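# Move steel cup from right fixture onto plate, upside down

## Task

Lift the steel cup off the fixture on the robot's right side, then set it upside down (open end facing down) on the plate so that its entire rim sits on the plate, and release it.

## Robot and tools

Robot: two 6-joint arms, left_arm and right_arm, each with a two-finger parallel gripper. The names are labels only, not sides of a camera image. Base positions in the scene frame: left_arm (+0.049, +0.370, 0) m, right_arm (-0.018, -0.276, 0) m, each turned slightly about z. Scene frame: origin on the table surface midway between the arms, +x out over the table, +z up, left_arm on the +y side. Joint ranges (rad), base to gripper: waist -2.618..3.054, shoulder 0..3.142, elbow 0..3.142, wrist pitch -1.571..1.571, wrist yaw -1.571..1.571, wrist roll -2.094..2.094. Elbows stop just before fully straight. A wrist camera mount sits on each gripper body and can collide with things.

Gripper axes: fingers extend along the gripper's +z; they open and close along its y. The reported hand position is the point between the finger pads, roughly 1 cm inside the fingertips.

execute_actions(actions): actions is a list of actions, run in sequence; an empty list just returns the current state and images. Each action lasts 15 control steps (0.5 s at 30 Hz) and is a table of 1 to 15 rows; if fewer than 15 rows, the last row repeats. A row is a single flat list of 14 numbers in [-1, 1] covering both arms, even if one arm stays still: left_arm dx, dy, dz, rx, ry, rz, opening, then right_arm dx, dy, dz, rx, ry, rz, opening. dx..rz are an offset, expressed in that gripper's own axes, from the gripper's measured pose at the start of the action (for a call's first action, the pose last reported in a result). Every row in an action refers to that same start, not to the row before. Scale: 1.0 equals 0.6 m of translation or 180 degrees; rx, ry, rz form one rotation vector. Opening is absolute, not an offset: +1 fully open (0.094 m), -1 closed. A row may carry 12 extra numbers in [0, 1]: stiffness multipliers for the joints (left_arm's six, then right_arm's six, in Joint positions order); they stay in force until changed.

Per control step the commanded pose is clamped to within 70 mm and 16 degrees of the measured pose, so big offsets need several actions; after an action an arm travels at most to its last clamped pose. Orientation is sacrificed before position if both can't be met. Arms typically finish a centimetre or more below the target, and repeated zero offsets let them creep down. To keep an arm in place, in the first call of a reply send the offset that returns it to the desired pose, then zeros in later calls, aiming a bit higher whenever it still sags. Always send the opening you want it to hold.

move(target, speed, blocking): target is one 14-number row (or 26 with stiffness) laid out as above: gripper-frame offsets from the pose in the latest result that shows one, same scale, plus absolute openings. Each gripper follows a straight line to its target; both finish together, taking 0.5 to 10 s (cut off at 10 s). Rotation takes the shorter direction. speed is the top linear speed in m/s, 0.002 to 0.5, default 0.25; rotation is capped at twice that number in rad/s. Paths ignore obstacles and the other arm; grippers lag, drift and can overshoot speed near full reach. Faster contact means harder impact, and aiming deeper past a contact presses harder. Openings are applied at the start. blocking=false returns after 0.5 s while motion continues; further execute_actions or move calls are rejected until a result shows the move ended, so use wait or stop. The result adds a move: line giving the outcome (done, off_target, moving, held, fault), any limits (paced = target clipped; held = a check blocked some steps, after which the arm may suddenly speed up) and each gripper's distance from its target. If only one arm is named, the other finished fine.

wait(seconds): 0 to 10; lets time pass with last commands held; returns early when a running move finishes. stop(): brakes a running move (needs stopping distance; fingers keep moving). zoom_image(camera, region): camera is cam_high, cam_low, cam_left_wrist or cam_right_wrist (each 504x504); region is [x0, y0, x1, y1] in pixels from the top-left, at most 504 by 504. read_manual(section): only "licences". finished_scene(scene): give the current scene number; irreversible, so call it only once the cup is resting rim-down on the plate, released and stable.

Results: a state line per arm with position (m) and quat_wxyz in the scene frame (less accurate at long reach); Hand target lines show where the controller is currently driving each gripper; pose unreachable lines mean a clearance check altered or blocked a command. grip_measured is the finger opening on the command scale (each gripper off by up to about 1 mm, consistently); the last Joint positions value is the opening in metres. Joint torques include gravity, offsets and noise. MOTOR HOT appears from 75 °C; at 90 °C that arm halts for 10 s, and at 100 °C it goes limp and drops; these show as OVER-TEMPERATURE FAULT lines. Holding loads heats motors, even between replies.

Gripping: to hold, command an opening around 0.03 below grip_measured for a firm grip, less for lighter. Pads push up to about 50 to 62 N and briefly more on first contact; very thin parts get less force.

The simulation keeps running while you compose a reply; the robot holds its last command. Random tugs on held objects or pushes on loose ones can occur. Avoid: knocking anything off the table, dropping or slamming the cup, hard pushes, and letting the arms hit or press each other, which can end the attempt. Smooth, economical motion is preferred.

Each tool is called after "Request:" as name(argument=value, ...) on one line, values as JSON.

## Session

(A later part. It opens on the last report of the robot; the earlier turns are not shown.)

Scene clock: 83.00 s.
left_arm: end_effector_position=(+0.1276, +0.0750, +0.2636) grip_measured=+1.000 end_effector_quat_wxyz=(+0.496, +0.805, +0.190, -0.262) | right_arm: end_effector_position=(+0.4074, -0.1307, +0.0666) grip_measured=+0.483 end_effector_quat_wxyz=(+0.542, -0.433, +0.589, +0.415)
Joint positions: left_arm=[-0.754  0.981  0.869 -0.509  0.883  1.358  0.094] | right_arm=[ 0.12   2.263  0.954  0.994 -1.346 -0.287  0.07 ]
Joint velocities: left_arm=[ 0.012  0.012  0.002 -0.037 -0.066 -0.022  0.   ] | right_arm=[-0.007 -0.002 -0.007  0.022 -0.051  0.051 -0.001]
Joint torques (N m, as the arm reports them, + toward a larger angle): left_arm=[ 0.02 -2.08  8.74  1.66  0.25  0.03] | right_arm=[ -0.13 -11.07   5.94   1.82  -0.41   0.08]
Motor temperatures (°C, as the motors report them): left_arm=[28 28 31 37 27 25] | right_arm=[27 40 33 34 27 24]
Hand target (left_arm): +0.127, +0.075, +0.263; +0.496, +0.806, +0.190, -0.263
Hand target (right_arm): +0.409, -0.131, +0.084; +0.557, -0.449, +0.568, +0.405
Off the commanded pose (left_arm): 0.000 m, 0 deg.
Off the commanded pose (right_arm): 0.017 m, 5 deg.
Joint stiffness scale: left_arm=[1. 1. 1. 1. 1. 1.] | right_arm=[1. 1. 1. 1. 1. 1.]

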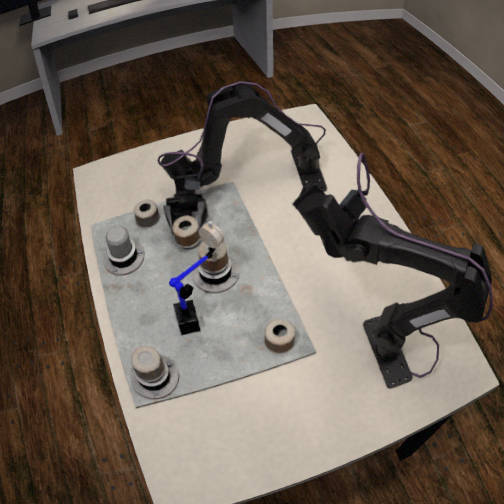

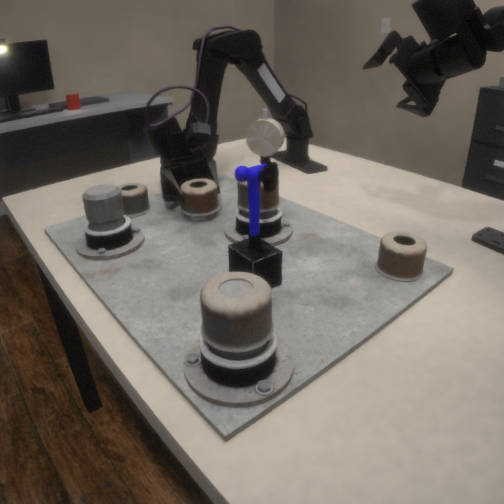

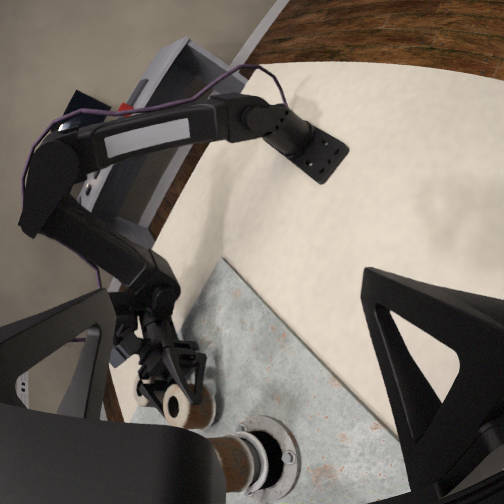

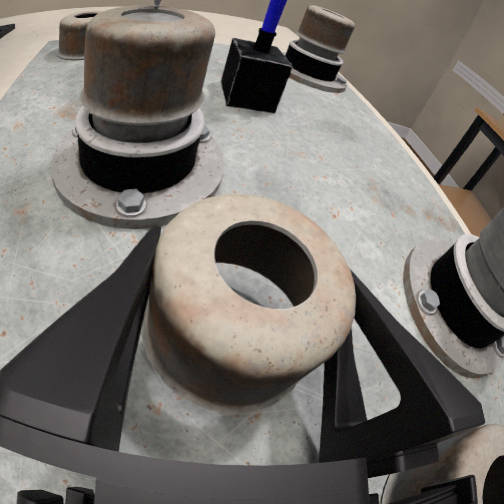

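Request:
execute_actions(actions=[[[0,0,0,0,0,0,1,-0.0289,-0.0011,-0.0017,0,-0.022,-0.0186,0.455],[0,0,0,0,0,0,1,-0.0283,-0.0011,-0.0016,0,-0.026,-0.018,0.455],[0,0,0,0,0,0,1,-0.0273,-0.0011,-0.0015,0,-0.030,-0.0175,0.455],[0,0,0,0,0,0,1,-0.0256,-0.0012,-0.0014,0,-0.031,-0.0175,0.455],[0,0,0,0,0,0,1,-0.0233,-0.0012,-0.0013,0,-0.032,-0.018,0.455],[0,0,0,0,0,0,1,-0.0206,-0.0013,-0.0011,0,-0.033,-0.0185,0.455],[0,0,0,0,0,0,1,-0.0176,-0.0013,-0.0009,0,-0.034,-0.019,0.455],[0,0,0,0,0,0,1,-0.0143,-0.0014,-0.0007,0,-0.035,-0.0195,0.455],[0,0,0,0,0,0,1,-0.0110,-0.0015,-0.0004,0,-0.036,-0.020,0.455],[0,0,0,0,0,0,1,-0.0077,-0.0015,-0.0002,0,-0.037,-0.0205,0.455],[0,0,0,0,0,0,1,-0.0047,-0.0016,0,0,-0.038,-0.021,0.455],[0,0,0,0,0,0,1,-0.0017,-0.0016,0.0002,0,-0.0385,-0.0215,0.455],[0,0,0,0,0,0,1,0.0010,-0.0017,0.0004,0,-0.039,-0.022,0.455],[0,0,0,0,0,0,1,0.0030,-0.0017,0.0005,0,-0.0395,-0.022,0.455],[0,0,0,0,0,0,1,0.0043,-0.0018,0.0006,0,-0.040,-0.0225,0.455]]])

Scene clock: 93.90 s.
left_arm: end_effector_position=(+0.1279, +0.0749, +0.2638) grip_measured=+1.000 end_effector_quat_wxyz=(+0.497, +0.805, +0.189, -0.261) | right_arm: end_effector_position=(+0.4060, -0.1303, +0.0517) grip_measured=+0.483 end_effector_quat_wxyz=(+0.561, -0.425, +0.572, +0.422)
Joint positions: left_arm=[-0.754  0.981  0.869 -0.507  0.881  1.358  0.094] | right_arm=[ 0.12   2.408  0.954  1.387 -1.352 -0.06   0.07 ]
Joint velocities: left_arm=[ 0.007 -0.007  0.002 -0.022  0.007 -0.051  0.   ] | right_arm=[-0.017  0.232 -0.017  0.799  0.022  0.462 -0.001]
Joint torques (N m, as the arm reports them, + toward a larger angle): left_arm=[ 0.01 -2.09  8.75  1.67  0.24  0.02] | right_arm=[-0.18 -9.36  5.91  1.57 -0.22  0.12]
Motor temperatures (°C, as the motors report them): left_arm=[28 28 31 37 27 25] | right_arm=[27 39 32 34 27 24]
Hand target (left_arm): +0.128, +0.075, +0.264; +0.496, +0.805, +0.190, -0.262
Hand target (right_arm): +0.407, -0.131, +0.064; +0.579, -0.438, +0.549, +0.414
Off the commanded pose (left_arm): 0.000 m, 0 deg.
Off the commanded pose (right_arm): 0.013 m, 5 deg.
Joint stiffness scale: left_arm=[1. 1. 1. 1. 1. 1.] | right_arm=[1. 1. 1. 1. 1. 1.]

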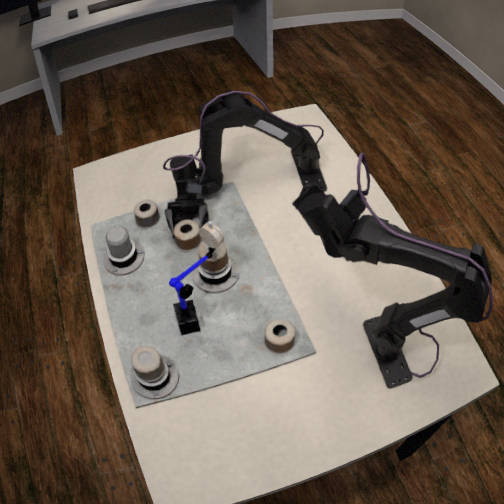

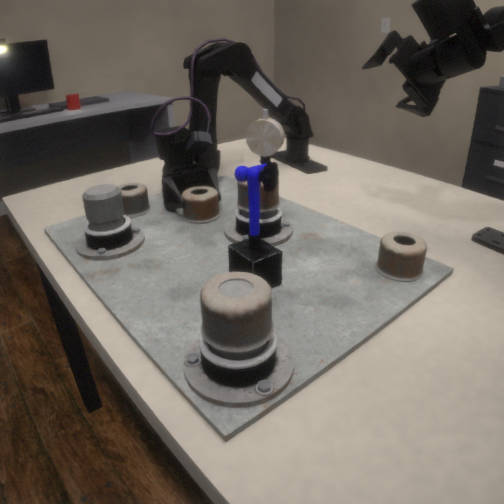

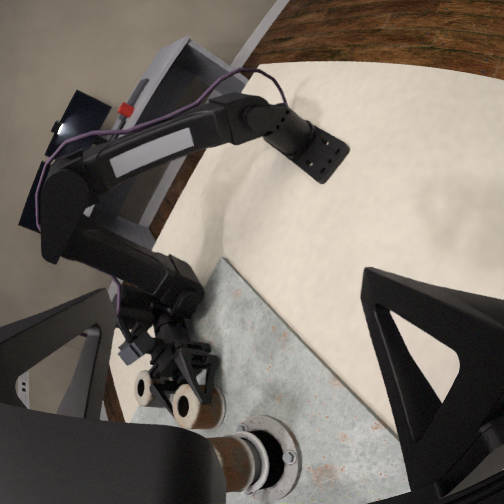

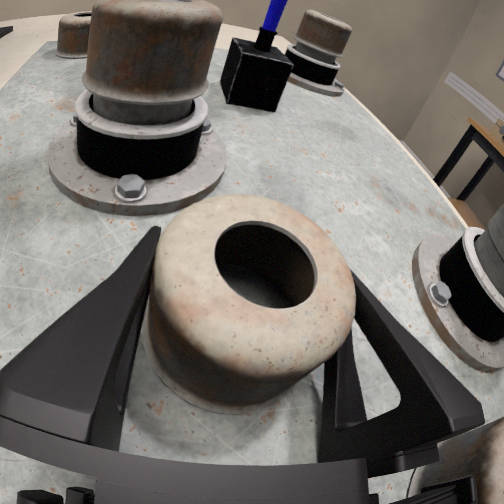

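Request:
execute_actions(actions=[])

Scene clock: 94.27 s.
left_arm: end_effector_position=(+0.1279, +0.0749, +0.2638) grip_measured=+1.000 end_effector_quat_wxyz=(+0.497, +0.805, +0.189, -0.261) | right_arm: end_effector_position=(+0.4045, -0.1301, +0.0529) grip_measured=+0.483 end_effector_quat_wxyz=(+0.566, -0.423, +0.566, +0.424)
Joint positions: left_arm=[-0.754  0.981  0.869 -0.507  0.881  1.358  0.094] | right_arm=[ 0.12   2.43   0.954  1.477 -1.354  0.002  0.07 ]
Joint velocities: left_arm=[ 0.012 -0.022  0.012 -0.007 -0.095 -0.037  0.   ] | right_arm=[-0.007 -0.002 -0.012  0.051 -0.066  0.022  0.   ]
Joint torques (N m, as the arm reports them, + toward a larger angle): left_arm=[ 0.01 -2.09  8.75  1.66  0.24  0.02] | right_arm=[-0.14 -9.84  5.78  1.81 -0.14  0.07]
Motor temperatures (°C, as the motors report them): left_arm=[28 28 31 37 27 25] | right_arm=[27 39 32 34 27 24]
Hand target (left_arm): +0.128, +0.075, +0.264; +0.496, +0.805, +0.190, -0.262
Hand target (right_arm): +0.407, -0.131, +0.064; +0.579, -0.438, +0.549, +0.415
Off the commanded pose (left_arm): 0.000 m, 0 deg.
Off the commanded pose (right_arm): 0.012 m, 4 deg.
Joint stiffness scale: left_arm=[1. 1. 1. 1. 1. 1.] | right_arm=[1. 1. 1. 1. 1. 1.]

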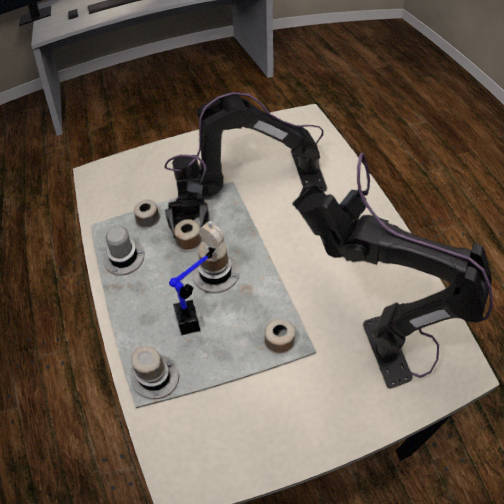

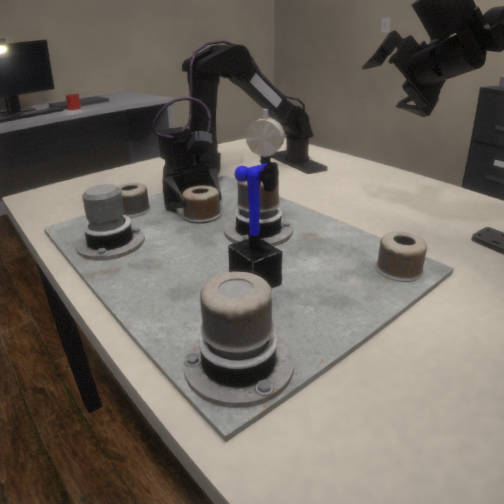

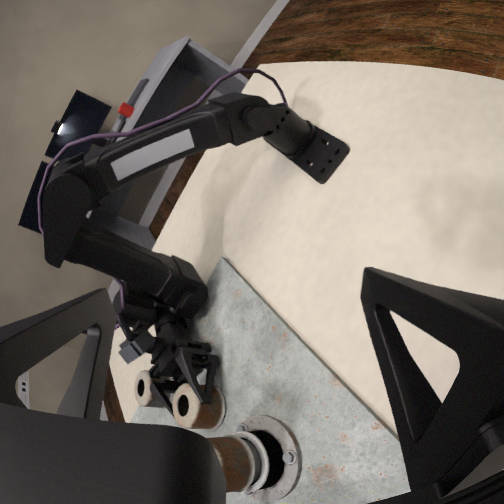

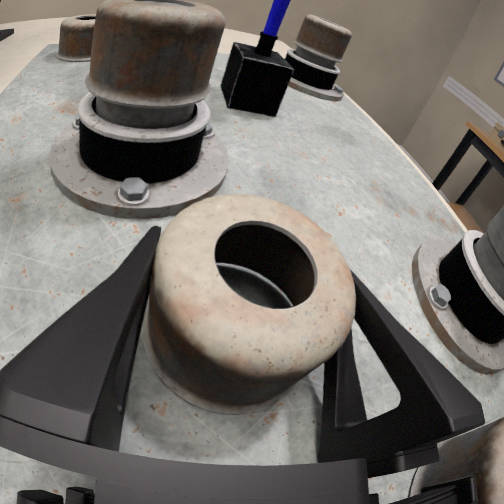

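Request:
execute_actions(actions=[[[0,0,0,0,0,0,1,-0.0180,-0.003,0,0,-0.004,-0.0180,0.455],[0,0,0,0,0,0,1,-0.0172,-0.003,0,0,-0.002,-0.0195,0.455],[0,0,0,0,0,0,1,-0.0163,-0.003,0,0,0.000,-0.0210,0.455],[0,0,0,0,0,0,1,-0.0153,-0.003,0,0,0.002,-0.0222,0.455],[0,0,0,0,0,0,1,-0.0143,-0.003,0,0,0.003,-0.0230,0.455],[0,0,0,0,0,0,1,-0.0133,-0.003,0,0,0.003,-0.0230,0.455],[0,0,0,0,0,0,1,-0.0123,-0.003,0,0,0.003,-0.0230,0.455],[0,0,0,0,0,0,1,-0.0114,-0.003,0,0,0.003,-0.0230,0.455],[0,0,0,0,0,0,1,-0.0106,-0.003,0,0,0.003,-0.0230,0.455],[0,0,0,0,0,0,1,-0.0099,-0.003,0,0,0.003,-0.0230,0.455],[0,0,0,0,0,0,1,-0.0093,-0.003,0,0,0.003,-0.0230,0.455],[0,0,0,0,0,0,1,-0.0089,-0.003,0,0,0.003,-0.0230,0.455],[0,0,0,0,0,0,1,-0.0086,-0.003,0,0,0.003,-0.0230,0.455],[0,0,0,0,0,0,1,-0.0085,-0.003,0,0,0.003,-0.0230,0.455],[0,0,0,0,0,0,1,-0.0085,-0.003,0,0,0.003,-0.0230,0.455]]])

Scene clock: 99.57 s.
left_arm: end_effector_position=(+0.1282, +0.0747, +0.2640) grip_measured=+1.000 end_effector_quat_wxyz=(+0.498, +0.805, +0.189, -0.261) | right_arm: end_effector_position=(+0.4034, -0.1297, +0.0523) grip_measured=+0.483 end_effector_quat_wxyz=(+0.571, -0.440, +0.557, +0.413)
Joint positions: left_arm=[-0.754  0.981  0.869 -0.505  0.881  1.358  0.094] | right_arm=[ 0.12   2.42   0.954  1.437 -1.364 -0.071  0.07 ]
Joint velocities: left_arm=[-0.012 -0.012 -0.002 -0.007  0.037 -0.007  0.   ] | right_arm=[ 0.002 -0.027  0.007 -0.037  0.022 -0.051 -0.   ]
Joint torques (N m, as the arm reports them, + toward a larger angle): left_arm=[ 0.01 -2.07  8.75  1.67  0.24  0.02] | right_arm=[ -0.07 -10.66   4.46   1.23   0.1   -0.19]
Motor temperatures (°C, as the motors report them): left_arm=[28 28 31 37 27 25] | right_arm=[27 38 32 34 27 24]
Hand target (left_arm): +0.128, +0.075, +0.264; +0.497, +0.805, +0.189, -0.262
Hand target (right_arm): +0.406, -0.131, +0.058; +0.579, -0.445, +0.552, +0.402
Off the commanded pose (left_arm): 0.000 m, 0 deg.
Off the commanded pose (right_arm): 0.006 m, 2 deg.
Joint stiffness scale: left_arm=[1. 1. 1. 1. 1. 1.] | right_arm=[1. 1. 1. 1. 1. 1.]

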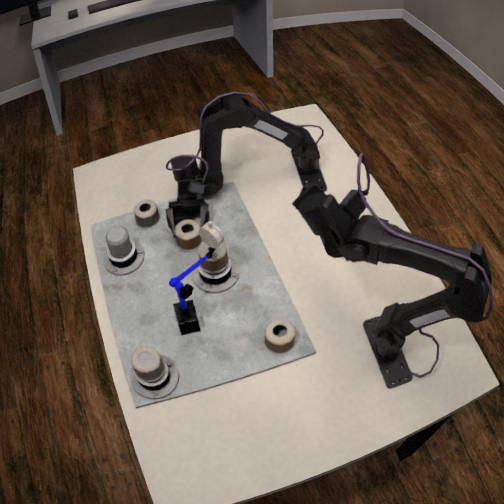

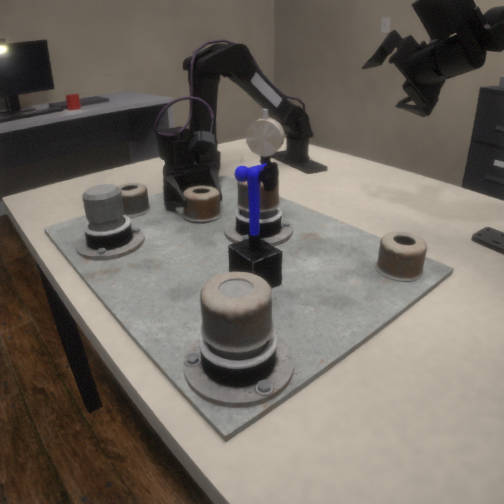

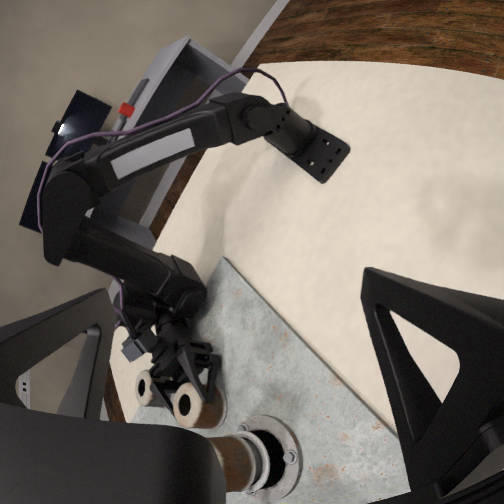

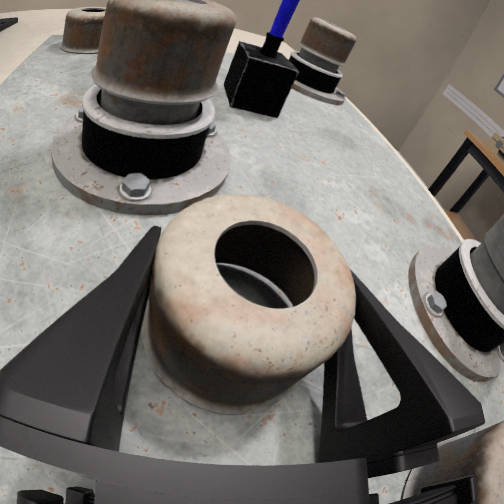

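Request:
execute_actions(actions=[[[0,0,0,0,0,0,1,-0.008,-0.002,0,0,0.001,-0.004,0.455],[0,0,0,0,0,0,1,-0.007,-0.001,0,0,0.002,0.002,0.455],[0,0,0,0,0,0,1,-0.006,0,0,0,0.0025,0.007,0.455],[0,0,0,0,0,0,1,-0.005,0,0,0,0.0025,0.011,0.455],[0,0,0,0,0,0,1,-0.004,0,0,0,0.0025,0.012,0.455],[0,0,0,0,0,0,1,-0.0035,0,0,0,0.0025,0.012,0.455],[0,0,0,0,0,0,1,-0.0035,0,0,0,0.0025,0.012,0.455],[0,0,0,0,0,0,1,-0.0045,0,0,0,0.0024,0.0115,0.462],[0,0,0,0,0,0,1,-0.006,0,0,0,0.0022,0.0105,0.468],[0,0,0,0,0,0,1,-0.008,0,0,0,0.002,0.0095,0.474],[0,0,0,0,0,0,1,-0.010,0,0,0,0.0017,0.008,0.480],[0,0,0,0,0,0,1,-0.0115,0,0,0,0.0014,0.0065,0.486],[0,0,0,0,0,0,1,-0.013,0,0,0,0.0011,0.005,0.492],[0,0,0,0,0,0,1,-0.014,0,0,0,0.0008,0.004,0.50],[0,0,0,0,0,0,1,-0.015,0,0,0,0.0006,0.003,0.515]]])

Scene clock: 104.03 s.
left_arm: end_effector_position=(+0.1285, +0.0745, +0.2642) grip_measured=+1.000 end_effector_quat_wxyz=(+0.499, +0.805, +0.189, -0.260) | right_arm: end_effector_position=(+0.4042, -0.1299, +0.0518) grip_measured=+0.511 end_effector_quat_wxyz=(+0.565, -0.432, +0.564, +0.419)
Joint positions: left_arm=[-0.754  0.981  0.869 -0.503  0.88   1.358  0.094] | right_arm=[ 0.12   2.416  0.954  1.417 -1.36  -0.06   0.071]
Joint velocities: left_arm=[ 0.007 -0.002 -0.002 -0.037 -0.007  0.081  0.   ] | right_arm=[ 0.012 -0.017  0.012 -0.081 -0.051  0.022  0.008]
Joint torques (N m, as the arm reports them, + toward a larger angle): left_arm=[ 0.01 -2.09  8.76  1.67  0.24  0.03] | right_arm=[  0.05 -11.55   3.68   1.35  -0.09  -0.04]
Motor temperatures (°C, as the motors report them): left_arm=[28 28 31 37 27 25] | right_arm=[27 38 32 34 27 24]
Hand target (left_arm): +0.128, +0.075, +0.264; +0.498, +0.805, +0.189, -0.261
Hand target (right_arm): +0.403, -0.130, +0.061; +0.569, -0.437, +0.559, +0.416
Off the commanded pose (left_arm): 0.000 m, 0 deg.
Off the commanded pose (right_arm): 0.010 m, 1 deg.
Joint stiffness scale: left_arm=[1. 1. 1. 1. 1. 1.] | right_arm=[1. 1. 1. 1. 1. 1.]

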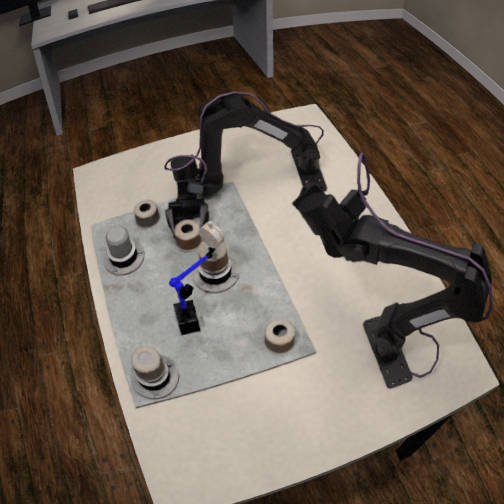

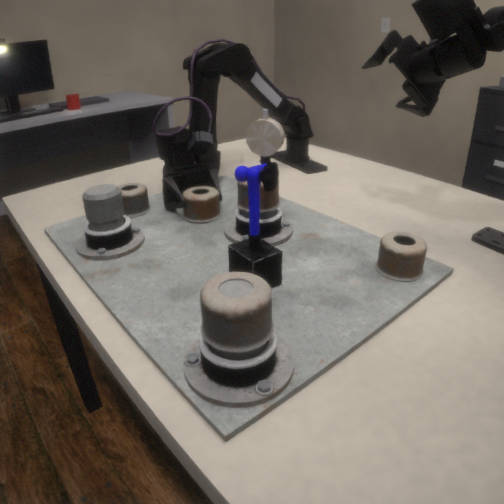

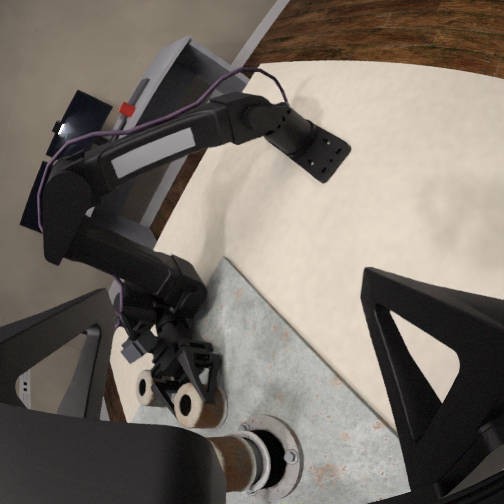

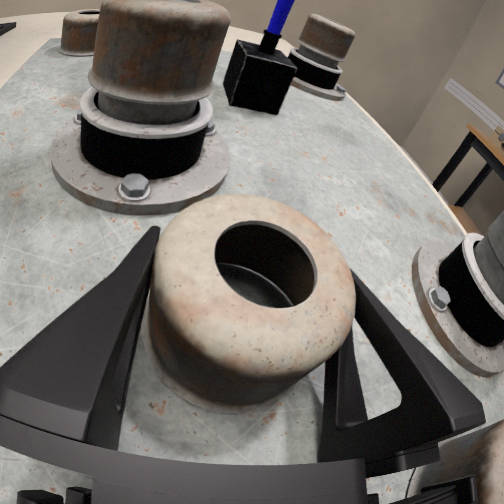

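Released and settled. Now open fully and rise.

Request:
execute_actions(actions=[[[0,0,0,0,0,0,1,-0.016,0,0,0,-0.001,-0.004,0.55],[0,0,0,0,0,0,1,-0.017,0,0,0,-0.001,-0.004,0.60],[0,0,0,0,0,0,1,-0.019,0,0,0,-0.001,-0.004,0.66],[0,0,0,0,0,0,1,-0.023,0,0,0,-0.001,-0.004,0.72],[0,0,0,0,0,0,1,-0.029,0,0,0,-0.001,-0.004,0.78],[0,0,0,0,0,0,1,-0.037,0,0,0,-0.001,-0.004,0.82],[0,0,0,0,0,0,1,-0.047,0,0,0,-0.001,-0.004,0.85],[0,0,0,0,0,0,1,-0.058,0,0,0,-0.001,-0.004,0.85],[0,0,0,0,0,0,1,-0.070,0,0,0,-0.001,-0.004,0.85],[0,0,0,0,0,0,1,-0.082,0,0,0,-0.001,-0.004,0.85],[0,0,0,0,0,0,1,-0.094,0,0,0,-0.001,-0.004,0.85],[0,0,0,0,0,0,1,-0.106,0,0,0,-0.001,-0.004,0.85],[0,0,0,0,0,0,1,-0.117,0,0,0,-0.001,-0.004,0.85],[0,0,0,0,0,0,1,-0.127,0,0,0,-0.001,-0.004,0.85],[0,0,0,0,0,0,1,-0.135,0,0,0,-0.001,-0.004,0.85]]])

Scene clock: 105.87 s.
left_arm: end_effector_position=(+0.1288, +0.0744, +0.2644) grip_measured=+1.000 end_effector_quat_wxyz=(+0.499, +0.805, +0.189, -0.259) | right_arm: end_effector_position=(+0.4063, -0.1300, +0.1183) grip_measured=+0.848 end_effector_quat_wxyz=(+0.583, -0.443, +0.546, +0.408)
Joint positions: left_arm=[-0.754  0.981  0.869 -0.501  0.879  1.358  0.094] | right_arm=[ 0.12   2.216  0.933  1.346 -1.36  -0.01   0.087]
Joint velocities: left_arm=[ 0.002  0.007 -0.007 -0.007  0.051  0.022  0.   ] | right_arm=[ 0.002 -0.657  0.002 -0.3   -0.022  0.154 -0.001]
Joint torques (N m, as the arm reports them, + toward a larger angle): left_arm=[ 0.01 -2.09  8.75  1.66  0.24  0.03] | right_arm=[  0.25 -10.12   4.48   1.2    0.04   0.05]
Motor temperatures (°C, as the motors report them): left_arm=[28 28 31 37 27 25] | right_arm=[27 38 32 34 27 24]
Hand target (left_arm): +0.128, +0.075, +0.264; +0.499, +0.805, +0.189, -0.260
Hand target (right_arm): +0.403, -0.129, +0.132; +0.574, -0.432, +0.555, +0.420
Off the commanded pose (left_arm): 0.000 m, 0 deg.
Off the commanded pose (right_arm): 0.015 m, 3 deg.
Joint stiffness scale: left_arm=[1. 1. 1. 1. 1. 1.] | right_arm=[1. 1. 1. 1. 1. 1.]

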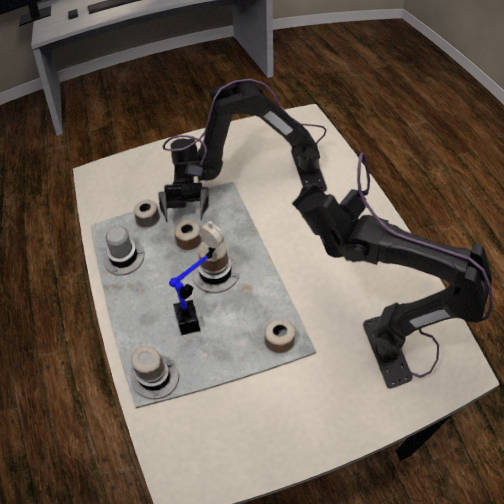

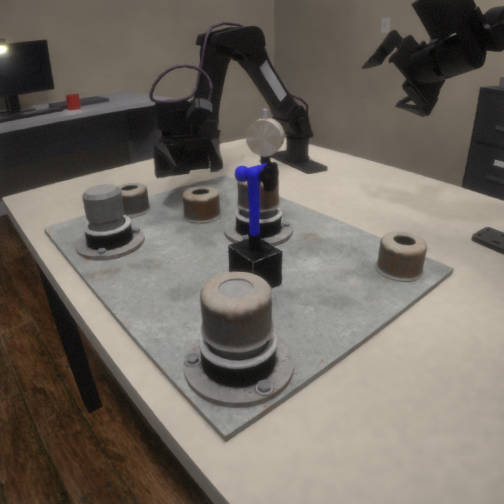

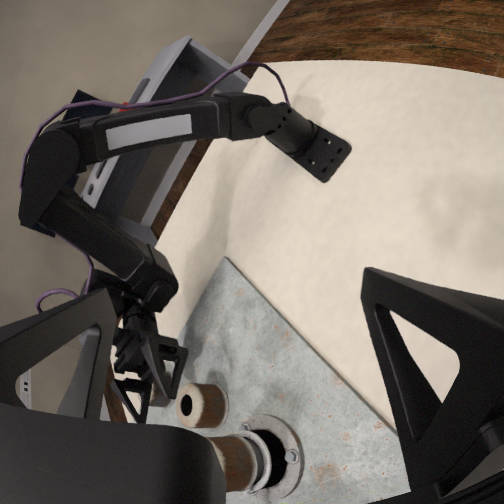

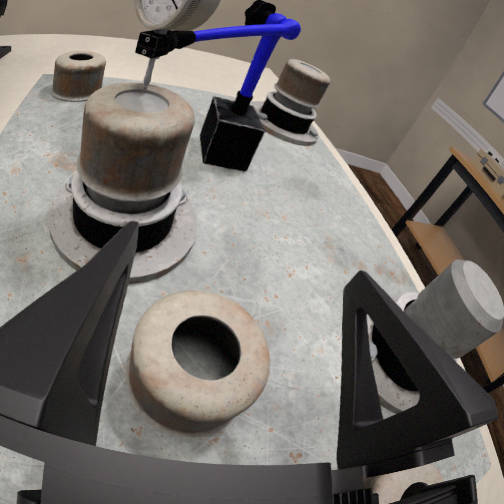

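Request:
zoom_image(camera="cam_low", region=[60, 140, 300, 280])

Request:
zoom_image(camera="cam_high", region=[80, 160, 280, 300])

Region (60, 140, 300, 280) of cam_low's 504x504 image, scaled by 2.100, with more detail than that image has; it fills the top 294 rows of this view, and the rest is white.

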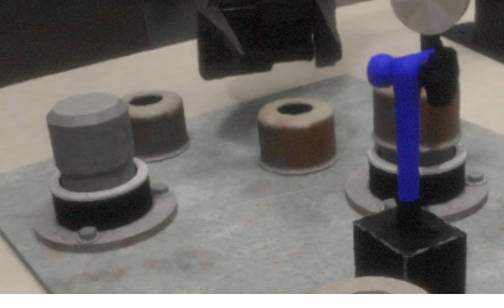

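Region (80, 160, 280, 300) of cam_high's 504x504 image, scaled by 2.520, with more detail than that image has; it fills the top 353 rows of this view, and the rest is white.

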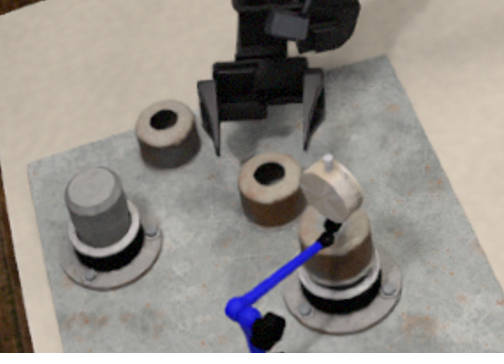

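The cup is standing mouth-down and flat on the plate, clear of the fixtures, and the gripper has let go and moved away.

Request:
finished_scene(scene=2)

The scene is finished: the task was done.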